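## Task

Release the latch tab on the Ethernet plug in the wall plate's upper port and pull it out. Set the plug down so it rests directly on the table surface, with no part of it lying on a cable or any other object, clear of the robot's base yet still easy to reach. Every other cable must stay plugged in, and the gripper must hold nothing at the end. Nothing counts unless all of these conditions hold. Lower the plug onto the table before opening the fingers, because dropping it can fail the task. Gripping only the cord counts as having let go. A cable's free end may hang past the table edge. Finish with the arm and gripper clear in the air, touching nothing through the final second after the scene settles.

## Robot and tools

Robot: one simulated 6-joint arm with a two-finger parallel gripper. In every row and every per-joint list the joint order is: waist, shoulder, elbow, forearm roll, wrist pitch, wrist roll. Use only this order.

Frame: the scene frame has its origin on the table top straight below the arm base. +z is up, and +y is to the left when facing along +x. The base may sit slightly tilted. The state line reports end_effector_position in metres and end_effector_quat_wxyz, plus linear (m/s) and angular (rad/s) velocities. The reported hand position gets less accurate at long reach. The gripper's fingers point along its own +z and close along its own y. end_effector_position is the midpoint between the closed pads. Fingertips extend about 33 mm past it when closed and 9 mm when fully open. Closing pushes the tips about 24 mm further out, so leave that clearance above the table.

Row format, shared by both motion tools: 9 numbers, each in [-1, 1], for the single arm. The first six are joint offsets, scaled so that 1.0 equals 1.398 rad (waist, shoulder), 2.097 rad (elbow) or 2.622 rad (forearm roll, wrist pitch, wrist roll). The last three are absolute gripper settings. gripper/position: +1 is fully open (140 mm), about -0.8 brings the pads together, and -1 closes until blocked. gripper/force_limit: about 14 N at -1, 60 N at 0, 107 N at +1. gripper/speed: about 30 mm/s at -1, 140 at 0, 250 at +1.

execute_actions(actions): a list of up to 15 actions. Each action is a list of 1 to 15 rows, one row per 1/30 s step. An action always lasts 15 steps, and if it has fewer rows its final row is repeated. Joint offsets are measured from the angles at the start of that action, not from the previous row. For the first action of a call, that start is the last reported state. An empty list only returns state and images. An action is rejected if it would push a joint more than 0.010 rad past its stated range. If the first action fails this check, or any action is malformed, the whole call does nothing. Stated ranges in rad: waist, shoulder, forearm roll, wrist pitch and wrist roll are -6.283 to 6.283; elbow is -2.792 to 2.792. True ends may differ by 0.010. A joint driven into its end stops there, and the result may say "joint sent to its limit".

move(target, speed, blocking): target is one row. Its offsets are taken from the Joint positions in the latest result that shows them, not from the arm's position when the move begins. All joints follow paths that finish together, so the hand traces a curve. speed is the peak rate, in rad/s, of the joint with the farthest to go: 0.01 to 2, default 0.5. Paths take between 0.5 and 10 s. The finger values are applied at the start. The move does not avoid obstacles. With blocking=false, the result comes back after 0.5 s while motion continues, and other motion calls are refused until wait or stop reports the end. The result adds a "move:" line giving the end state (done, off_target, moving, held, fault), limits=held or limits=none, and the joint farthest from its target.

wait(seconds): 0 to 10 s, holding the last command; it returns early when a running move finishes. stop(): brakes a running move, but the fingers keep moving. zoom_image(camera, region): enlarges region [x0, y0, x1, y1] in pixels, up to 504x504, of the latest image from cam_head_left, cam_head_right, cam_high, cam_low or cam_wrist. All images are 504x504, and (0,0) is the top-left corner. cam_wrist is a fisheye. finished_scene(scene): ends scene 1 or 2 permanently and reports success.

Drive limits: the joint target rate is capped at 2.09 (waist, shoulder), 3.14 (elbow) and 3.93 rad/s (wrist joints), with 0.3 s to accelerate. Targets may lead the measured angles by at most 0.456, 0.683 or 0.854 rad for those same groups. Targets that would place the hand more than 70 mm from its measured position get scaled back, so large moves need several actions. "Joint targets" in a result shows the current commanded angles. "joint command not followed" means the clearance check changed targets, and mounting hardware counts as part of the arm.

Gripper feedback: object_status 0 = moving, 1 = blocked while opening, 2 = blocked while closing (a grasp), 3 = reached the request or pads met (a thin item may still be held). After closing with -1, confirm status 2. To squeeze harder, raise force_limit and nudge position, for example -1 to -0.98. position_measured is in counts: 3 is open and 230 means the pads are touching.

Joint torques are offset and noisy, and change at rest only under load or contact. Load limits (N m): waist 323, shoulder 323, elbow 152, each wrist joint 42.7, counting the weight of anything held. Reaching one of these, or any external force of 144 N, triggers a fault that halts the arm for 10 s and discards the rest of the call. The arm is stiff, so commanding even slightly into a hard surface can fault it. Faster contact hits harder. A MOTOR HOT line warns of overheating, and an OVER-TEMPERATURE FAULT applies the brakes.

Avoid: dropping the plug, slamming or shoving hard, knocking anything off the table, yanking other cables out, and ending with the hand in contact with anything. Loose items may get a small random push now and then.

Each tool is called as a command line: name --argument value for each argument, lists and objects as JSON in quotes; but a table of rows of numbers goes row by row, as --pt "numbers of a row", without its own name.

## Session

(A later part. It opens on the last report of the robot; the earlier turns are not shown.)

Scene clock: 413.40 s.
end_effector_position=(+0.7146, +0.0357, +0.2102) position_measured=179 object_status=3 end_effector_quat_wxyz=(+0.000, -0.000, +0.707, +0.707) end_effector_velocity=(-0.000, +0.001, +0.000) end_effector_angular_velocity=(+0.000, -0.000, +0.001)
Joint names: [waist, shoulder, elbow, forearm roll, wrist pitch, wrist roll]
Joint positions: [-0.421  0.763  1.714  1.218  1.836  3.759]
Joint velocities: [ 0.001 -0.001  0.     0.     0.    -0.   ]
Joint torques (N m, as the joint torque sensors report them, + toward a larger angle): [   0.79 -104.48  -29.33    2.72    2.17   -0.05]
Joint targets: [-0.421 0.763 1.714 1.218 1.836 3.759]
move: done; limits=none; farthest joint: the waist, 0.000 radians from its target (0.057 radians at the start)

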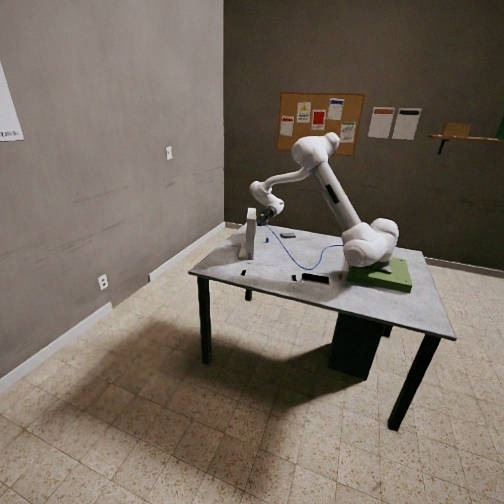

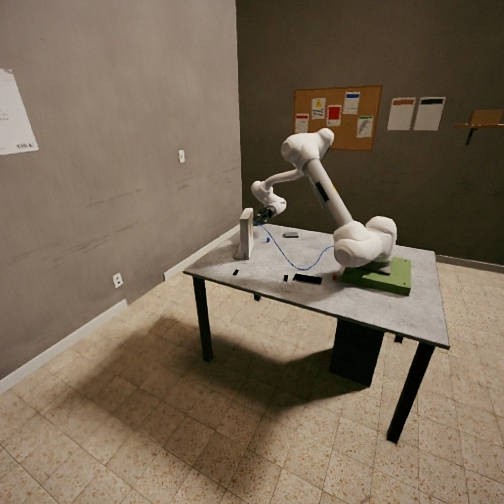

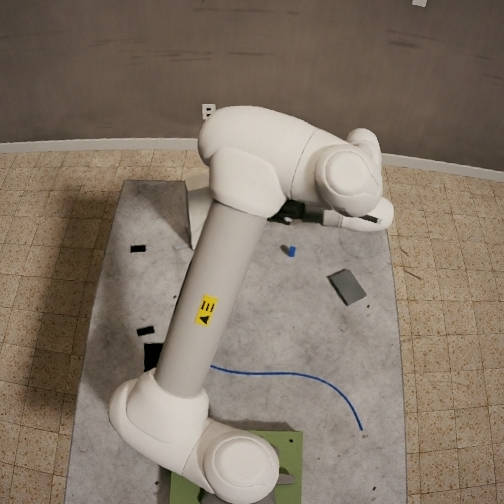

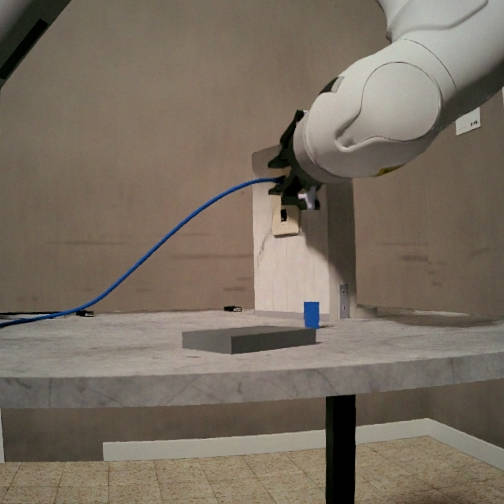

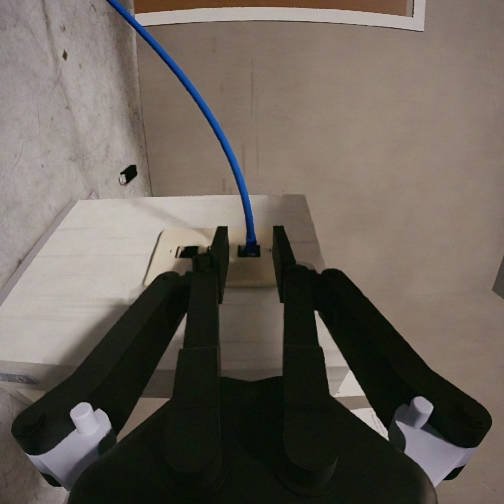

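move --target '[0.0099, -0.0044, 0.0066, 0.0038, -0.0041, -0.0017, -0.4, 0, 0]' --speed 0.03

move --target '[0, 0, 0, 0, 0, 0, -0.6, -1, -1]' --speed 0.03

zoom_image --camera "cam_wrist" --region '[200, 200, 300, 290]'

Scene clock: 498.17 s.
end_effector_position=(+0.7131, +0.0481, +0.2102) position_measured=179 object_status=3 end_effector_quat_wxyz=(+0.000, -0.000, +0.707, +0.707) end_effector_velocity=(-0.000, +0.001, -0.000) end_effector_angular_velocity=(-0.001, +0.001, -0.000)
Joint names: [waist, shoulder, elbow, forearm roll, wrist pitch, wrist roll]
Joint positions: [-0.407  0.757  1.728  1.228  1.825  3.755]
Joint velocities: [ 0.001 -0.001  0.001  0.    -0.002  0.001]
Joint torques (N m, as the joint torque sensors report them, + toward a larger angle): [   0.04 -103.92  -29.31    2.58    2.29    0.02]
Joint targets: [-0.407 0.757 1.728 1.228 1.825 3.755]
move: done; limits=none; farthest joint: the waist, 0.000 radians from its target (0.014 radians at the start)

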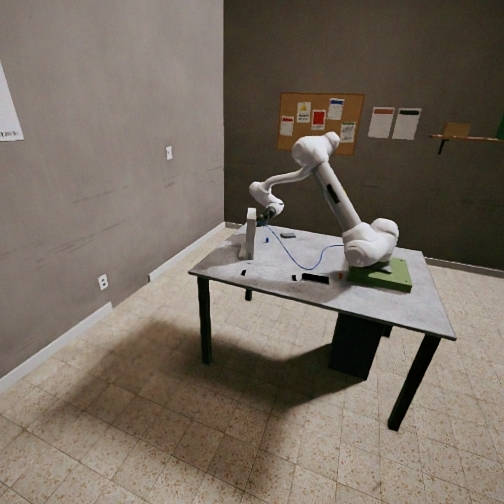

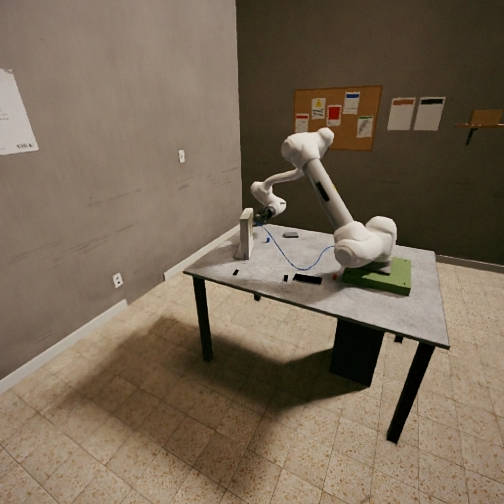

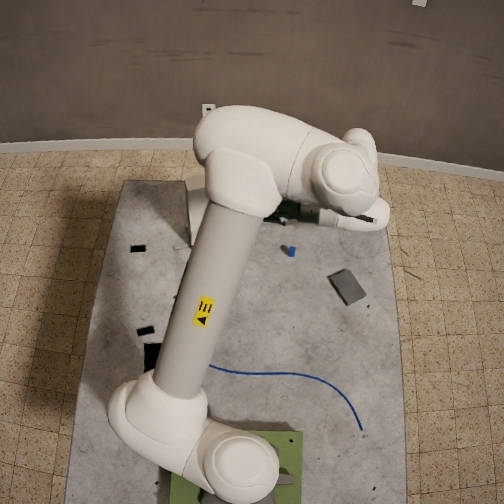

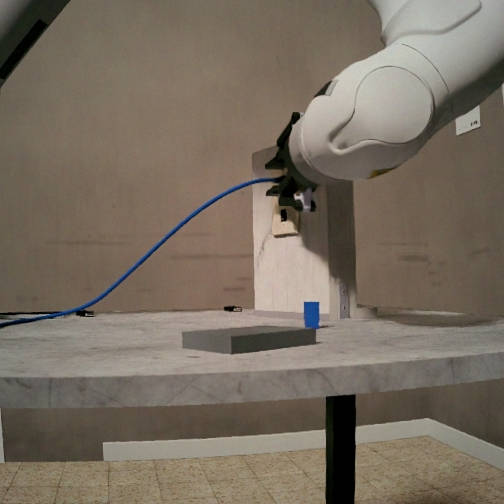

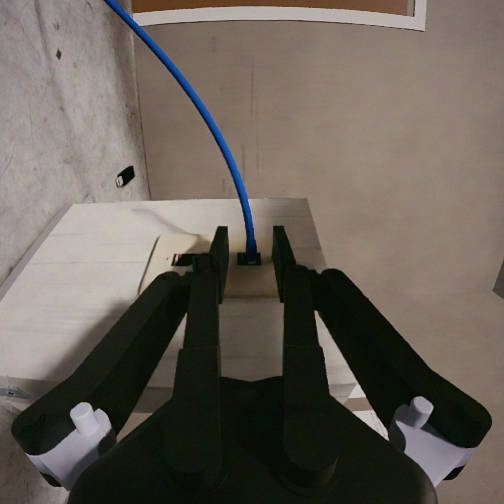

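Scene clock: 498.93 s.
end_effector_position=(+0.7131, +0.0481, +0.2102) position_measured=205 object_status=3 end_effector_quat_wxyz=(+0.000, -0.000, +0.707, +0.707) end_effector_velocity=(-0.000, -0.000, -0.000) end_effector_angular_velocity=(-0.001, +0.002, +0.000)
Joint names: [waist, shoulder, elbow, forearm roll, wrist pitch, wrist roll]
Joint positions: [-0.407  0.757  1.728  1.228  1.825  3.755]
Joint velocities: [-0.     0.    -0.    -0.001 -0.001  0.001]
Joint torques (N m, as the joint torque sensors report them, + toward a larger angle): [   0.51 -102.92  -29.71    2.47    2.14   -0.06]
Joint targets: [-0.407 0.757 1.728 1.228 1.825 3.755]
move: done; limits=none; farthest joint: the waist, 0.000 radians from its target (0.000 radians at the start)

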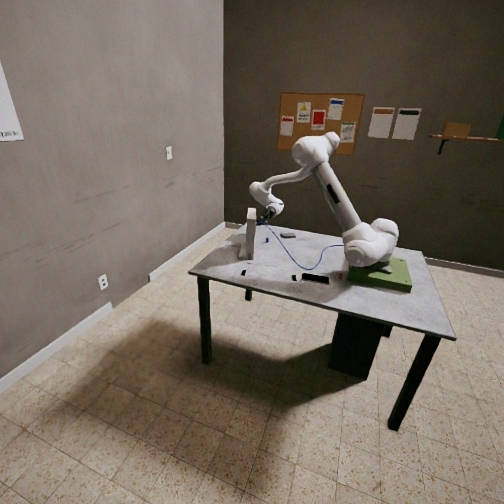

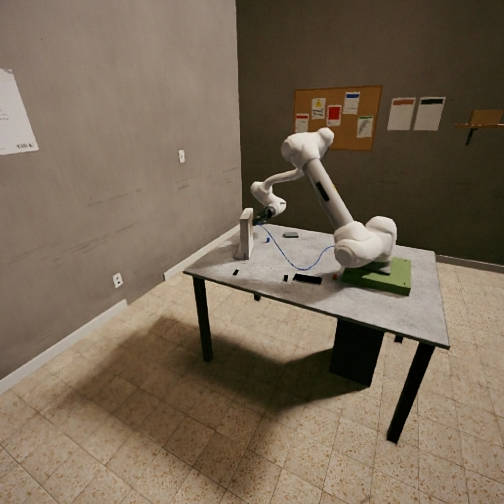

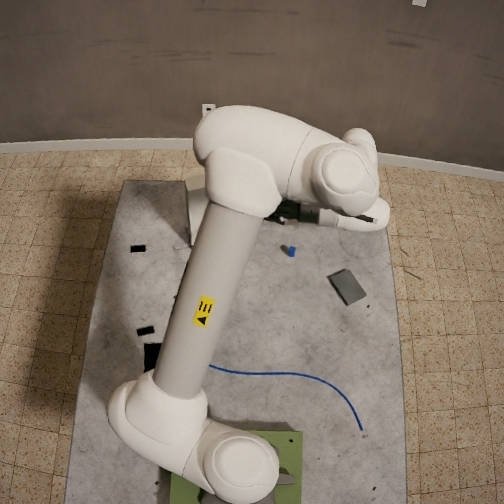

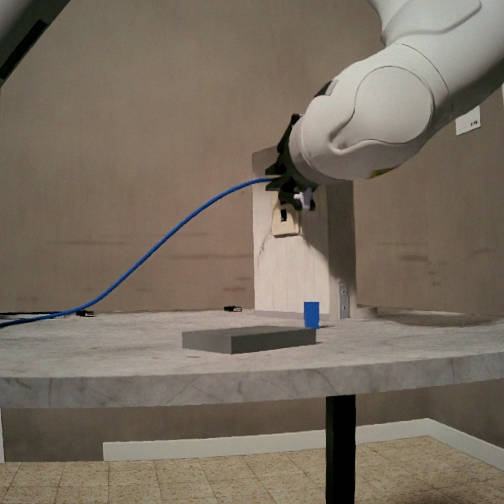

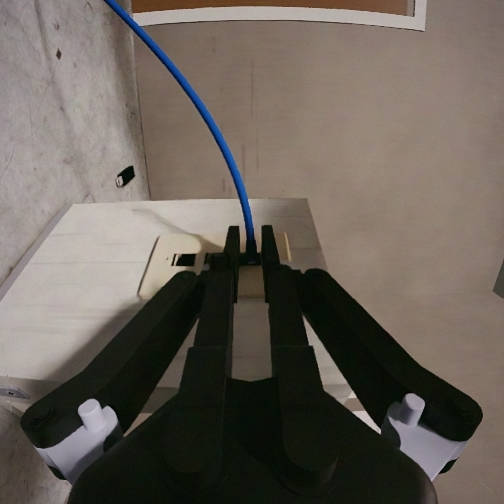

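Region (200, 200, 300, 290) of cam_wrist's 504x504 image, scaled by 5.040, with more detail than that image has; it fills the top 454 rows of this view, and the rest is white.

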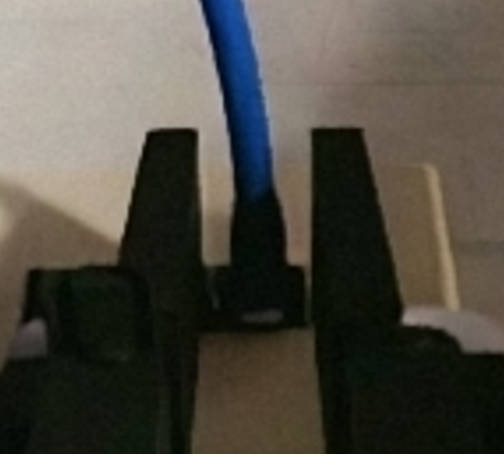

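move --target '[0, 0, 0, 0, 0, 0, -1, -1, -1]' --speed 0.03

zoom_image --camera "cam_wrist" --region '[200, 200, 300, 290]'

zoom_image --camera "cam_low" --region '[240, 140, 340, 240]'

Scene clock: 511.80 s.
end_effector_position=(+0.7131, +0.0481, +0.2102) position_measured=217 object_status=2 end_effector_quat_wxyz=(+0.000, -0.000, +0.707, +0.707) end_effector_velocity=(+0.000, +0.000, +0.000) end_effector_angular_velocity=(-0.001, +0.000, -0.000)
Joint names: [waist, shoulder, elbow, forearm roll, wrist pitch, wrist roll]
Joint positions: [-0.407  0.757  1.728  1.228  1.825  3.755]
Joint velocities: [ 0.    -0.001 -0.    -0.    -0.001  0.001]
Joint torques (N m, as the joint torque sensors report them, + toward a larger angle): [  2.96 -99.84 -29.7    2.61  -0.35  -0.05]
Joint targets: [-0.407 0.757 1.728 1.228 1.825 3.755]
move: done; limits=none; farthest joint: the waist, 0.000 radians from its target (0.000 radians at the start)

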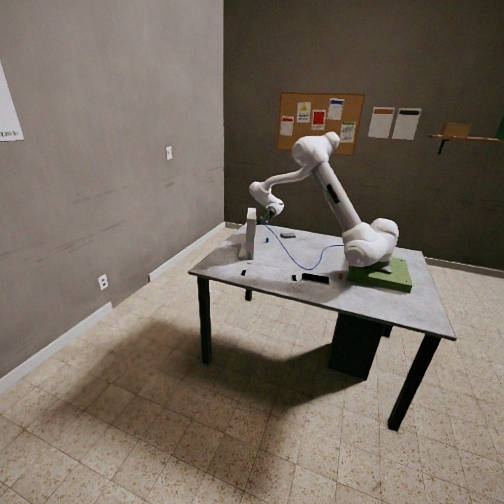

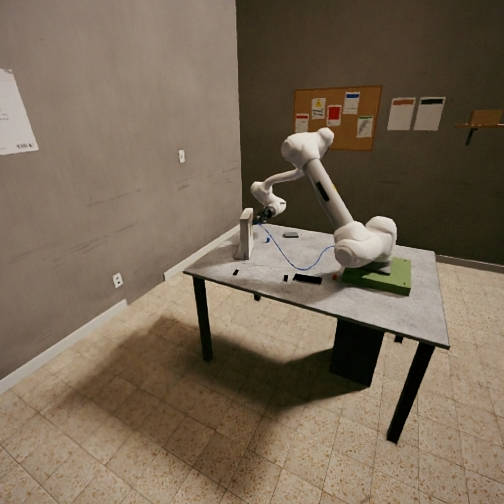

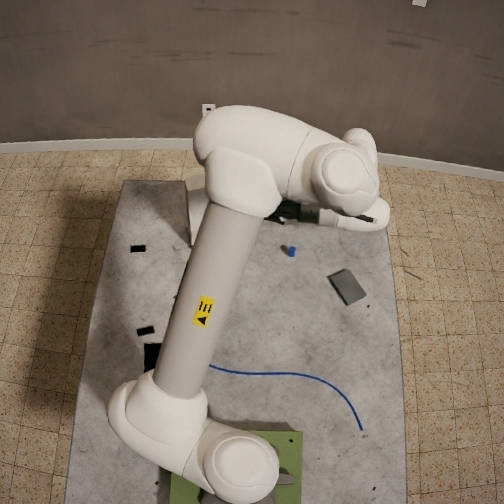

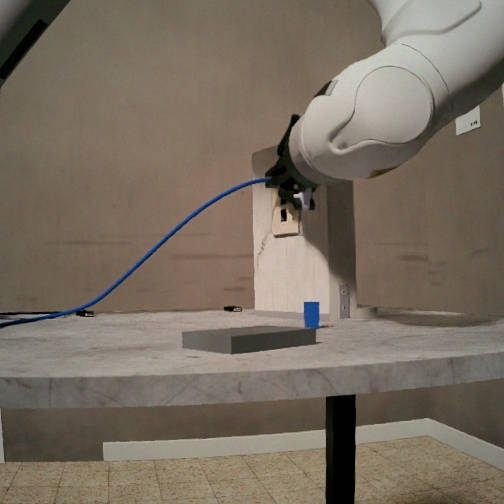

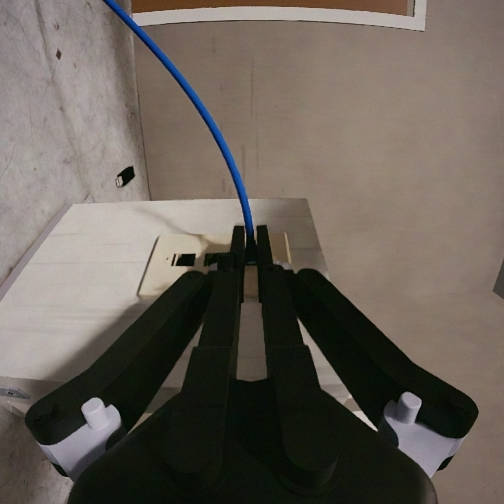

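Region (200, 200, 300, 290) of cam_wrist's 504x504 image, scaled by 5.040, with more detail than that image has; it fills the top 454 rows of this view, and the rest is white.

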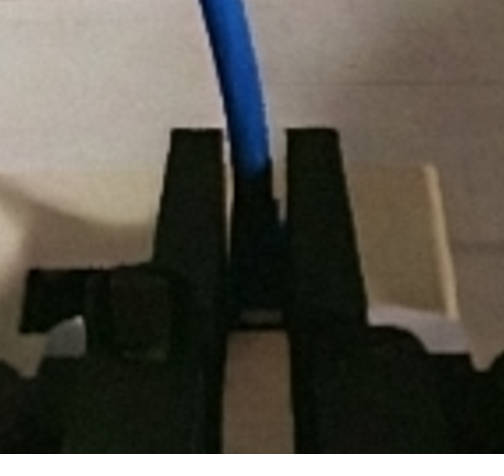

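Region (240, 140, 340, 240) of cam_low's 504x504 image, scaled by 5.040, with more detail than that image has.

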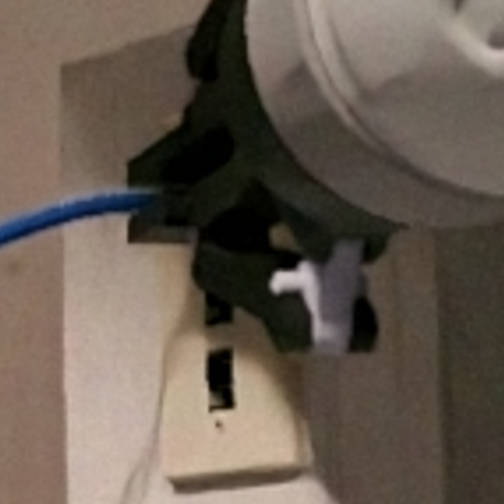

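move --target '[0, 0, 0, 0, 0, 0, -0.98, -0.3, -1]' --speed 0.03

zoom_image --camera "cam_wrist" --region '[200, 200, 300, 290]'

Scene clock: 530.90 s.
end_effector_position=(+0.7131, +0.0481, +0.2102) position_measured=221 object_status=2 end_effector_quat_wxyz=(+0.000, -0.000, +0.707, +0.707) end_effector_velocity=(-0.000, -0.000, -0.000) end_effector_angular_velocity=(+0.001, +0.001, +0.000)
Joint names: [waist, shoulder, elbow, forearm roll, wrist pitch, wrist roll]
Joint positions: [-0.407  0.757  1.728  1.228  1.825  3.755]
Joint velocities: [-0.001  0.     0.    -0.     0.001  0.   ]
Joint torques (N m, as the joint torque sensors report them, + toward a larger angle): [  6.03 -96.24 -28.71   2.23  -2.21   0.12]
Joint targets: [-0.407 0.757 1.728 1.228 1.825 3.755]
move: done; limits=none; farthest joint: the waist, 0.000 radians from its target (0.000 radians at the start)

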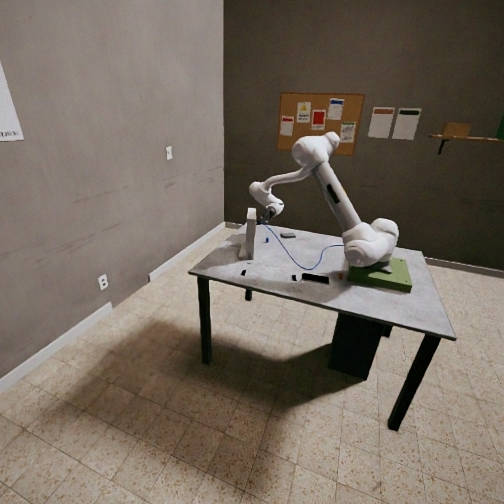

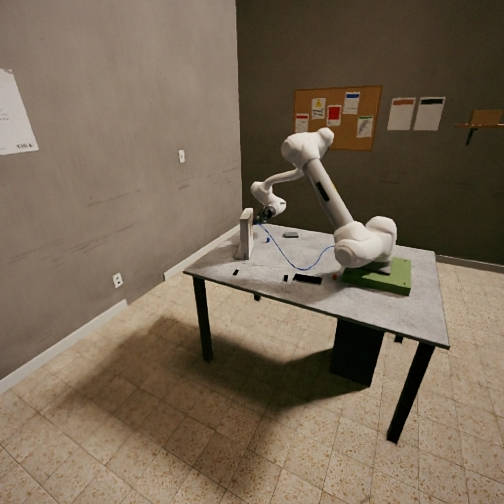

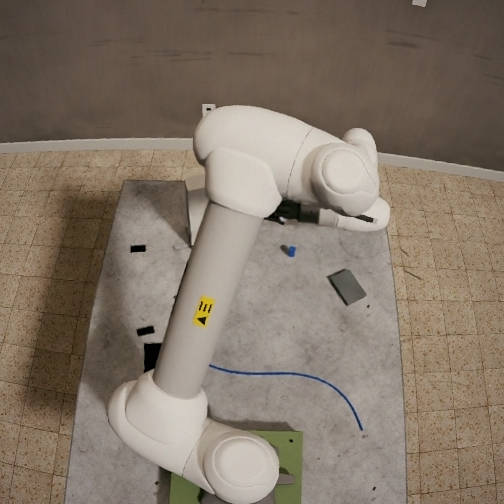

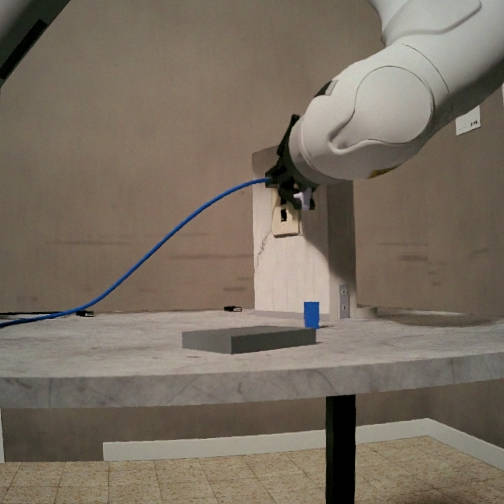

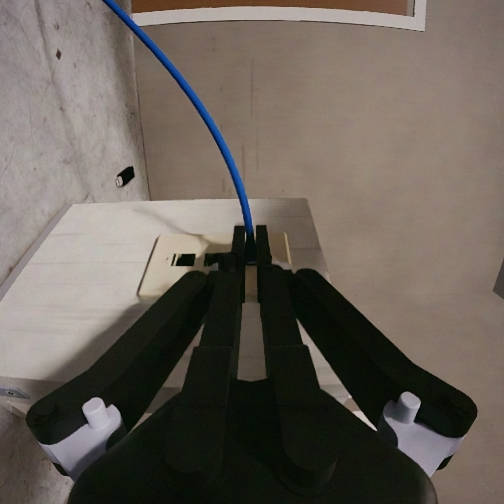

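Region (200, 200, 300, 290) of cam_wrist's 504x504 image, scaled by 5.040, with more detail than that image has; it fills the top 454 rows of this view, and the rest is white.

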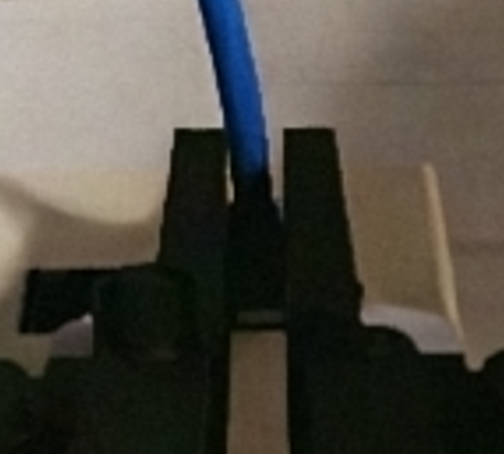

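move --target '[-0.0040, -0.0031, 0.0047, -0.0023, 0.00045, -0.0025, -0.98, -0.3, -1]' --speed 0.01

zoom_image --camera "cam_wrist" --region '[200, 200, 300, 290]'

Scene clock: 550.47 s.
end_effector_position=(+0.7076, +0.0460, +0.2101) position_measured=221 object_status=2 end_effector_quat_wxyz=(+0.000, -0.000, +0.707, +0.707) end_effector_velocity=(+0.001, +0.000, -0.000) end_effector_angular_velocity=(-0.002, -0.002, -0.001)
Joint names: [waist, shoulder, elbow, forearm roll, wrist pitch, wrist roll]
Joint positions: [-0.412  0.752  1.738  1.222  1.826  3.748]
Joint velocities: [ 0.001 -0.001 -0.     0.001 -0.002 -0.001]
Joint torques (N m, as the joint torque sensors report them, + toward a larger angle): [   0.2  -102.1   -29.84    2.53    2.28    0.08]
Joint targets: [-0.412 0.752 1.738 1.222 1.826 3.748]
move: done; limits=none; farthest joint: the waist, 0.000 radians from its target (0.006 radians at the start)

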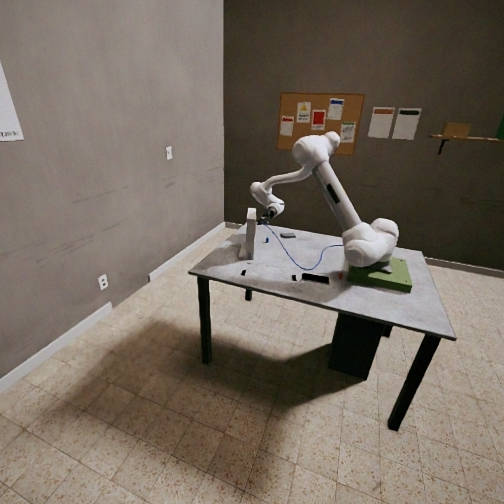

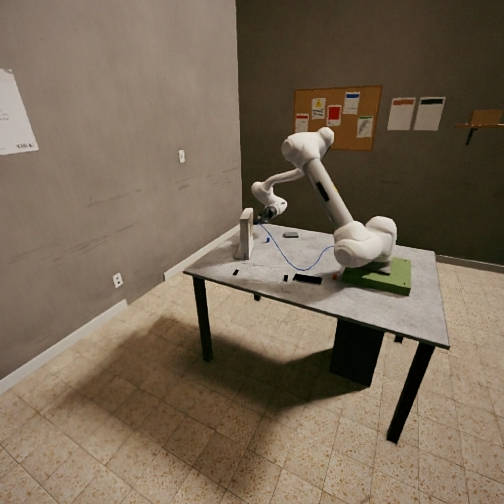

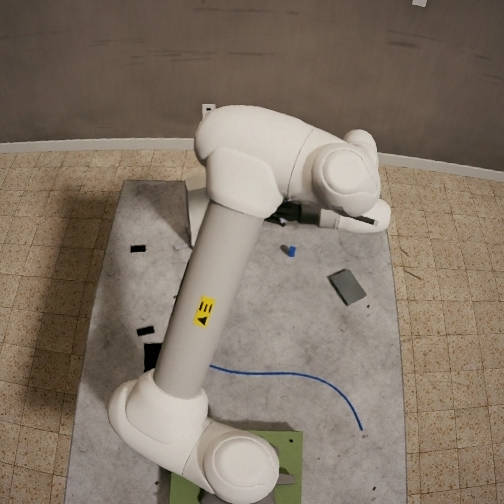

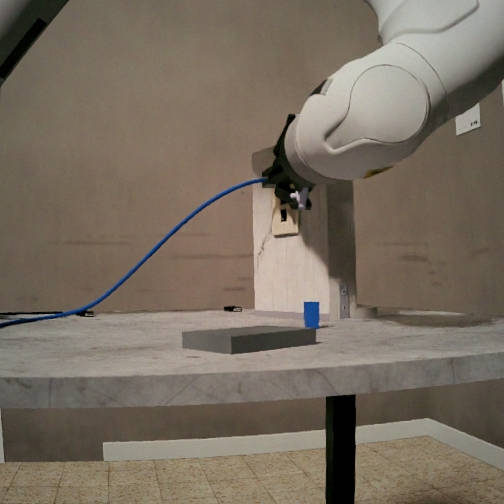

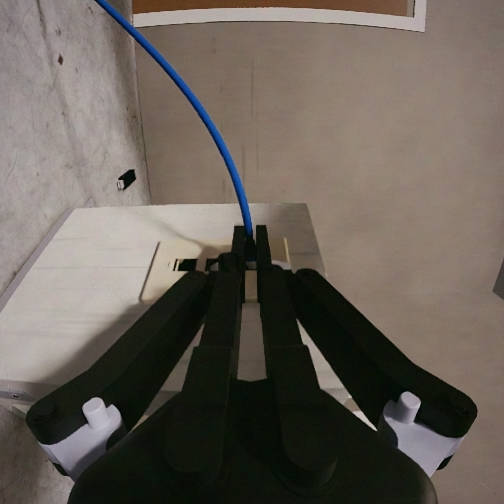

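Region (200, 200, 300, 290) of cam_wrist's 504x504 image, scaled by 5.040, with more detail than that image has; it fills the top 454 rows of this view, and the rest is white.

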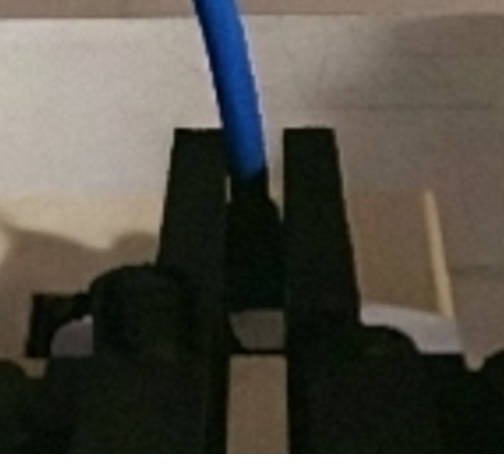

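move --target '[-0.0159, -0.0126, 0.0189, -0.0093, 0.0018, -0.0100, -0.98, -0.3, -1]' --speed 0.05

Scene clock: 642.27 s.
end_effector_position=(+0.6849, +0.0382, +0.2102) position_measured=221 object_status=2 end_effector_quat_wxyz=(+0.000, -0.000, +0.707, +0.707) end_effector_velocity=(-0.000, +0.000, +0.000) end_effector_angular_velocity=(+0.001, +0.001, +0.000)
Joint names: [waist, shoulder, elbow, forearm roll, wrist pitch, wrist roll]
Joint positions: [-0.435  0.735  1.777  1.197  1.831  3.722]
Joint velocities: [ 0.    -0.     0.001  0.     0.001  0.001]
Joint torques (N m, as the joint torque sensors report them, + toward a larger angle): [   1.21 -100.84  -28.49    2.37    2.27    0.04]
Joint targets: [-0.435 0.735 1.777 1.197 1.831 3.722]
move: done; limits=none; farthest joint: the wrist roll, 0.001 radians from its target (0.027 radians at the start)

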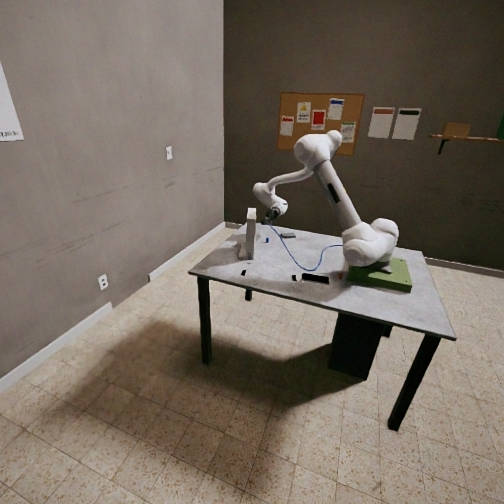

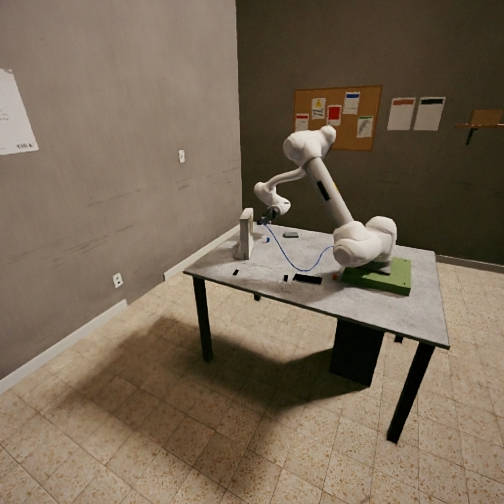

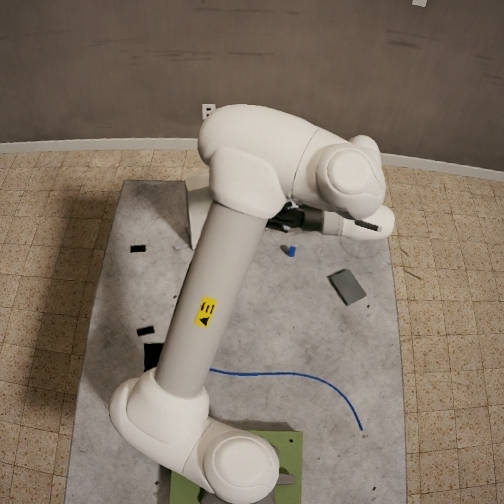

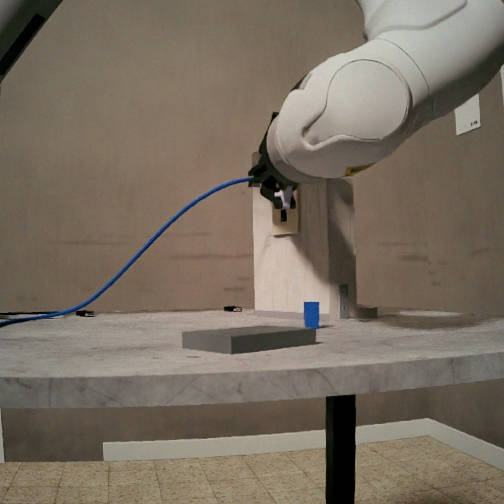

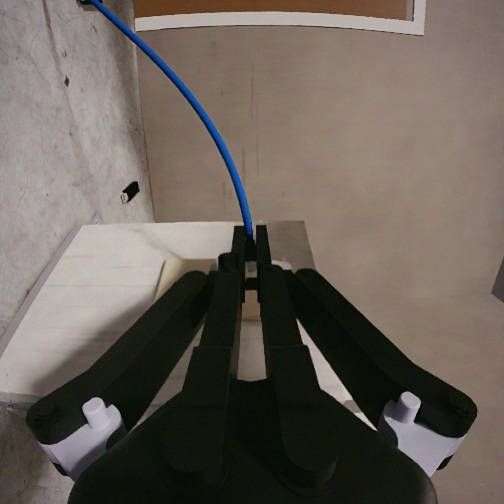

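move --target '[0.2762, -0.3831, 0.1246, -0.4500, -0.4199, 0.3479, -0.98, -0.3, -1]' --speed 0.5

Scene clock: 651.13 s.
end_effector_position=(+0.6204, -0.0025, +0.1362) position_measured=221 object_status=2 end_effector_quat_wxyz=(+0.087, -0.000, +0.996, +0.000) end_effector_velocity=(-0.000, -0.001, -0.000) end_effector_angular_velocity=(-0.000, +0.000, -0.001)
Joint names: [waist, shoulder, elbow, forearm roll, wrist pitch, wrist roll]
Joint positions: [-0.048  0.199  2.039  0.018  0.73   4.634]
Joint velocities: [-0.001  0.     0.    -0.001 -0.     0.001]
Joint torques (N m, as the joint torque sensors report them, + toward a larger angle): [  0.91 -58.78 -35.12   3.6   -0.45   0.04]
Joint targets: [-0.048 0.199 2.039 0.018 0.730 4.634]
move: done; limits=none; farthest joint: the waist, 0.000 radians from its target (0.386 radians at the start)

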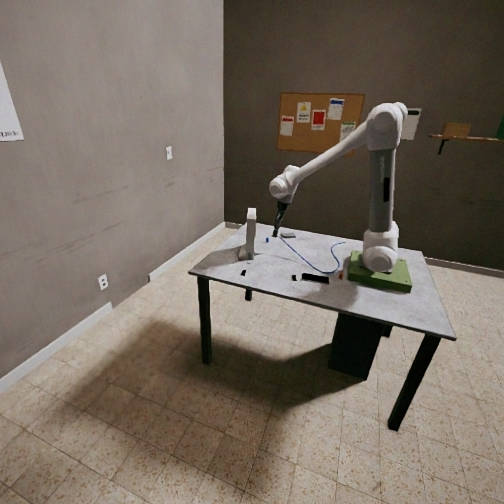

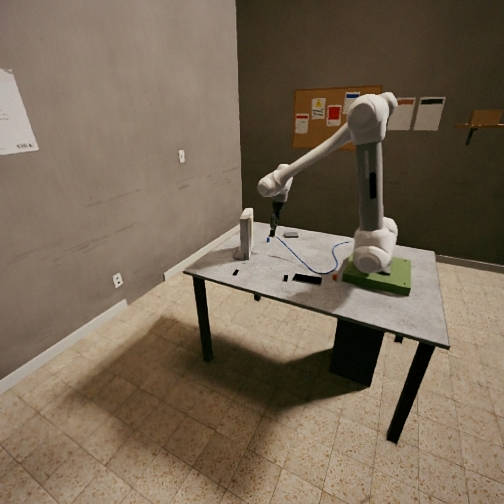

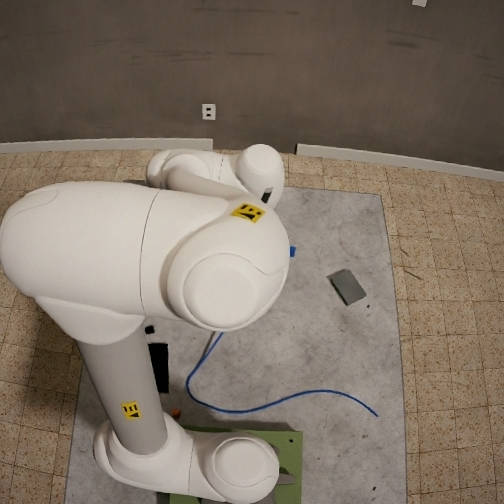

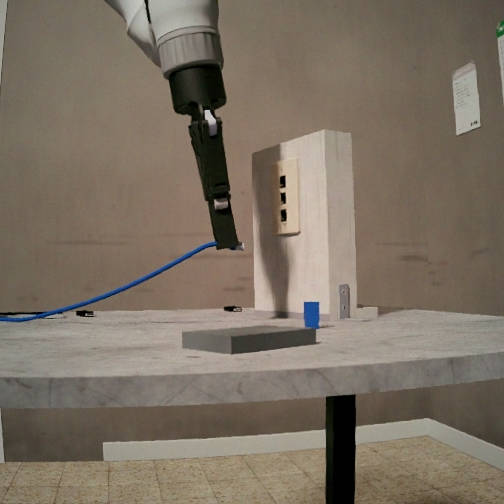

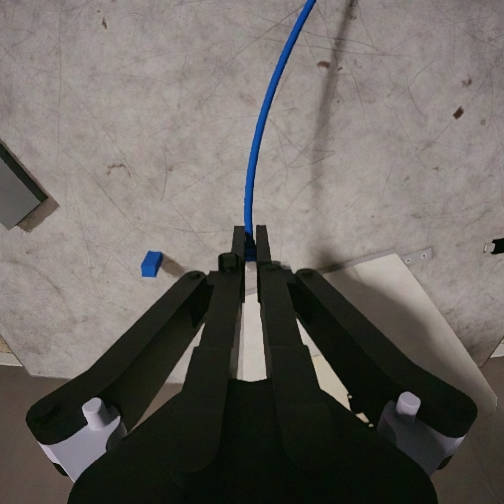

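zoom_image --camera "cam_low" --region '[170, 190, 270, 270]'

Region (170, 190, 270, 270) of cam_low's 504x504 image, scaled by 5.040, with more detail than that image has; it fills the top 403 rows of this view, and the rest is white.

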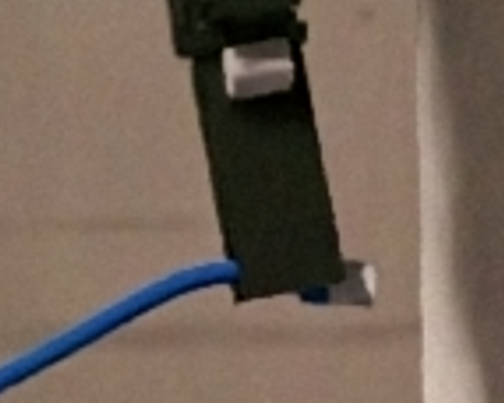

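move --target '[0, 0.0823, 0.0309, 0.0019, -0.0686, -0.0023, -0.98, -0.3, -1]' --speed 0.2

zoom_image --camera "cam_low" --region '[170, 260, 270, 340]'

Scene clock: 677.00 s.
end_effector_position=(+0.6205, -0.0024, +0.0451) position_measured=221 object_status=2 end_effector_quat_wxyz=(+0.087, -0.000, +0.996, +0.000) end_effector_velocity=(-0.001, +0.001, -0.001) end_effector_angular_velocity=(+0.000, +0.002, -0.000)
Joint names: [waist, shoulder, elbow, forearm roll, wrist pitch, wrist roll]
Joint positions: [-0.048  0.314  2.103  0.023  0.551  4.628]
Joint velocities: [ 0.001  0.001  0.001 -0.     0.     0.001]
Joint torques (N m, as the joint torque sensors report them, + toward a larger angle): [  0.63 -63.95 -30.25   3.03  -0.11   0.11]
Joint targets: [-0.048 0.314 2.103 0.023 0.551 4.628]
move: done; limits=none; farthest joint: the waist, 0.000 radians from its target (0.000 radians at the start)

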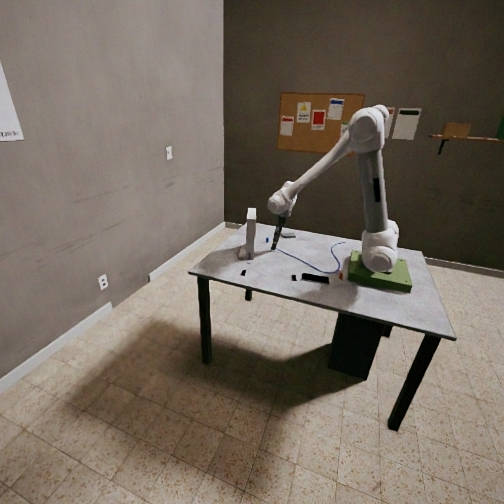

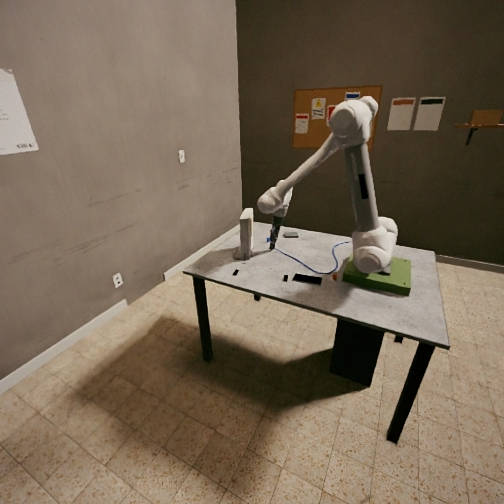

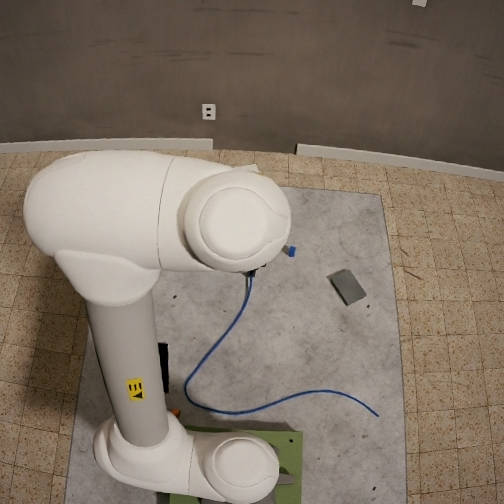

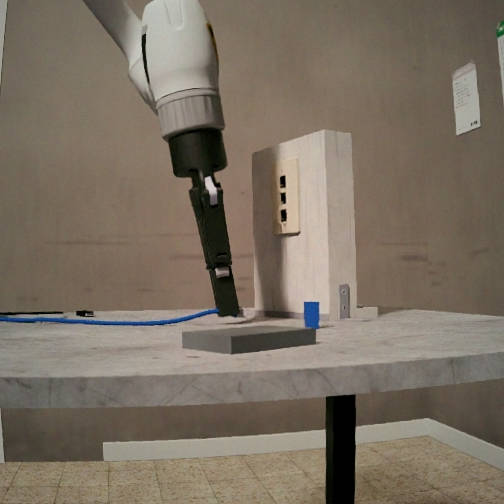

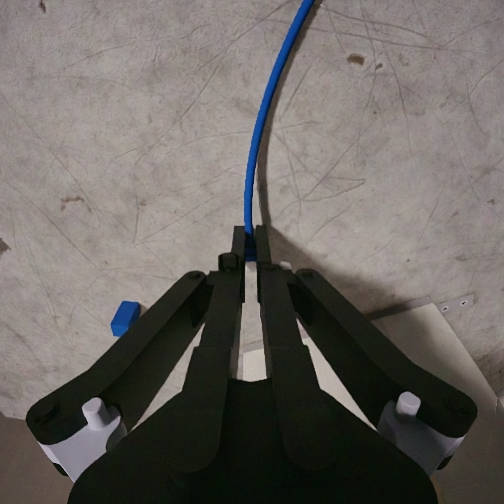

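Region (170, 260, 270, 340) of cam_low's 504x504 image, scaled by 5.040, with more detail than that image has; it fills the top 403 rows of this view, and the rest is white.

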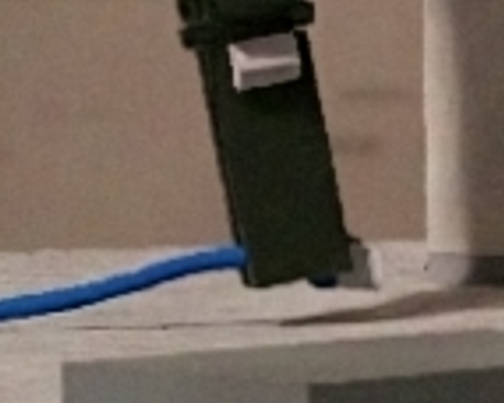

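move --target '[0, 0.0069, 0.0020, 0, -0.0053, 0, -0.98, -0.3, -1]' --speed 0.02

zoom_image --camera "cam_low" --region '[170, 260, 270, 340]'

Scene clock: 686.23 s.
end_effector_position=(+0.6203, -0.0025, +0.0382) position_measured=221 object_status=2 end_effector_quat_wxyz=(+0.087, +0.000, +0.996, +0.000) end_effector_velocity=(+0.001, -0.000, +0.000) end_effector_angular_velocity=(+0.000, -0.002, -0.001)
Joint names: [waist, shoulder, elbow, forearm roll, wrist pitch, wrist roll]
Joint positions: [-0.048  0.324  2.108  0.023  0.537  4.628]
Joint velocities: [-0.    -0.     0.     0.    -0.002  0.   ]
Joint torques (N m, as the joint torque sensors report them, + toward a larger angle): [ -0.49 -65.57 -29.65   3.07  -0.15   0.18]
Joint targets: [-0.048 0.324 2.108 0.023 0.537 4.628]
move: done; limits=none; farthest joint: the waist, 0.000 radians from its target (0.000 radians at the start)

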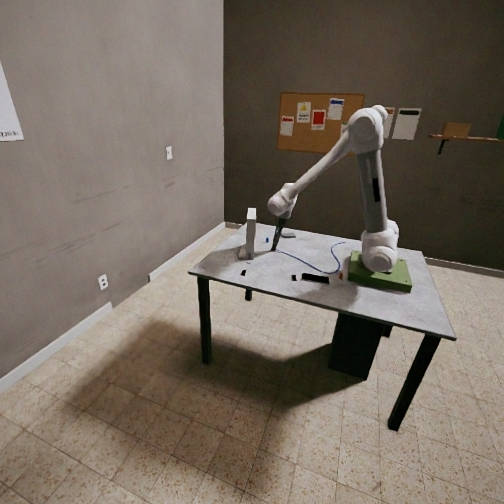

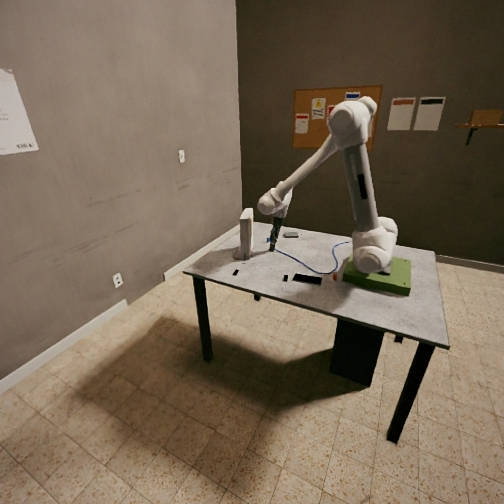

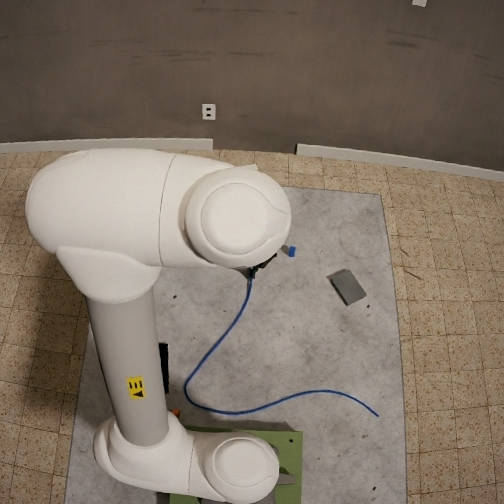

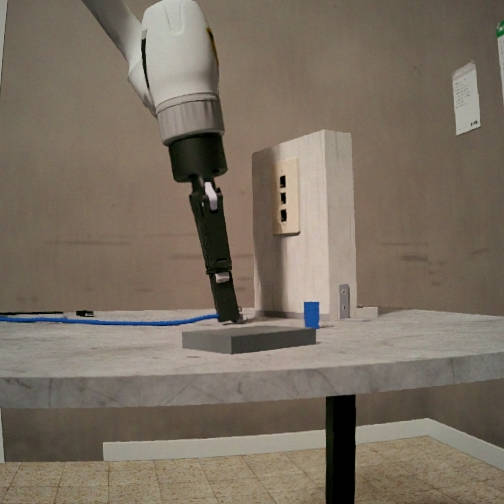

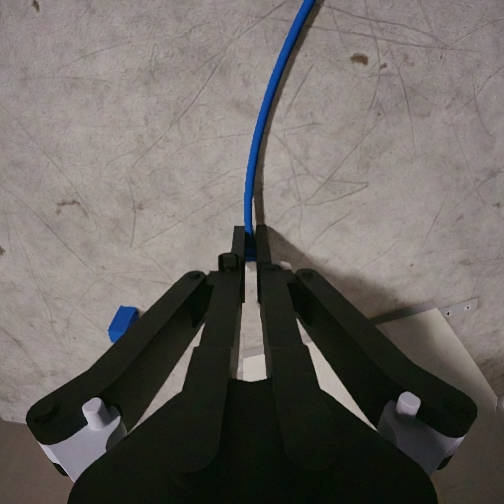

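Region (170, 260, 270, 340) of cam_low's 504x504 image, scaled by 5.040, with more detail than that image has; it fills the top 403 rows of this view, and the rest is white.

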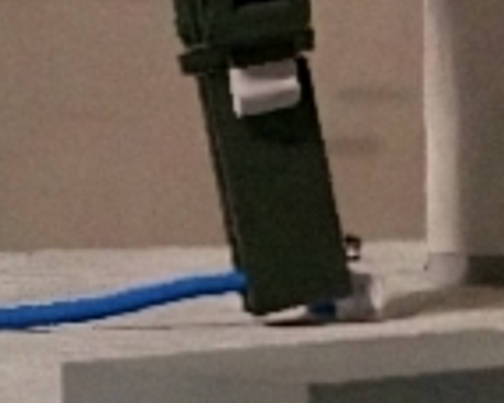

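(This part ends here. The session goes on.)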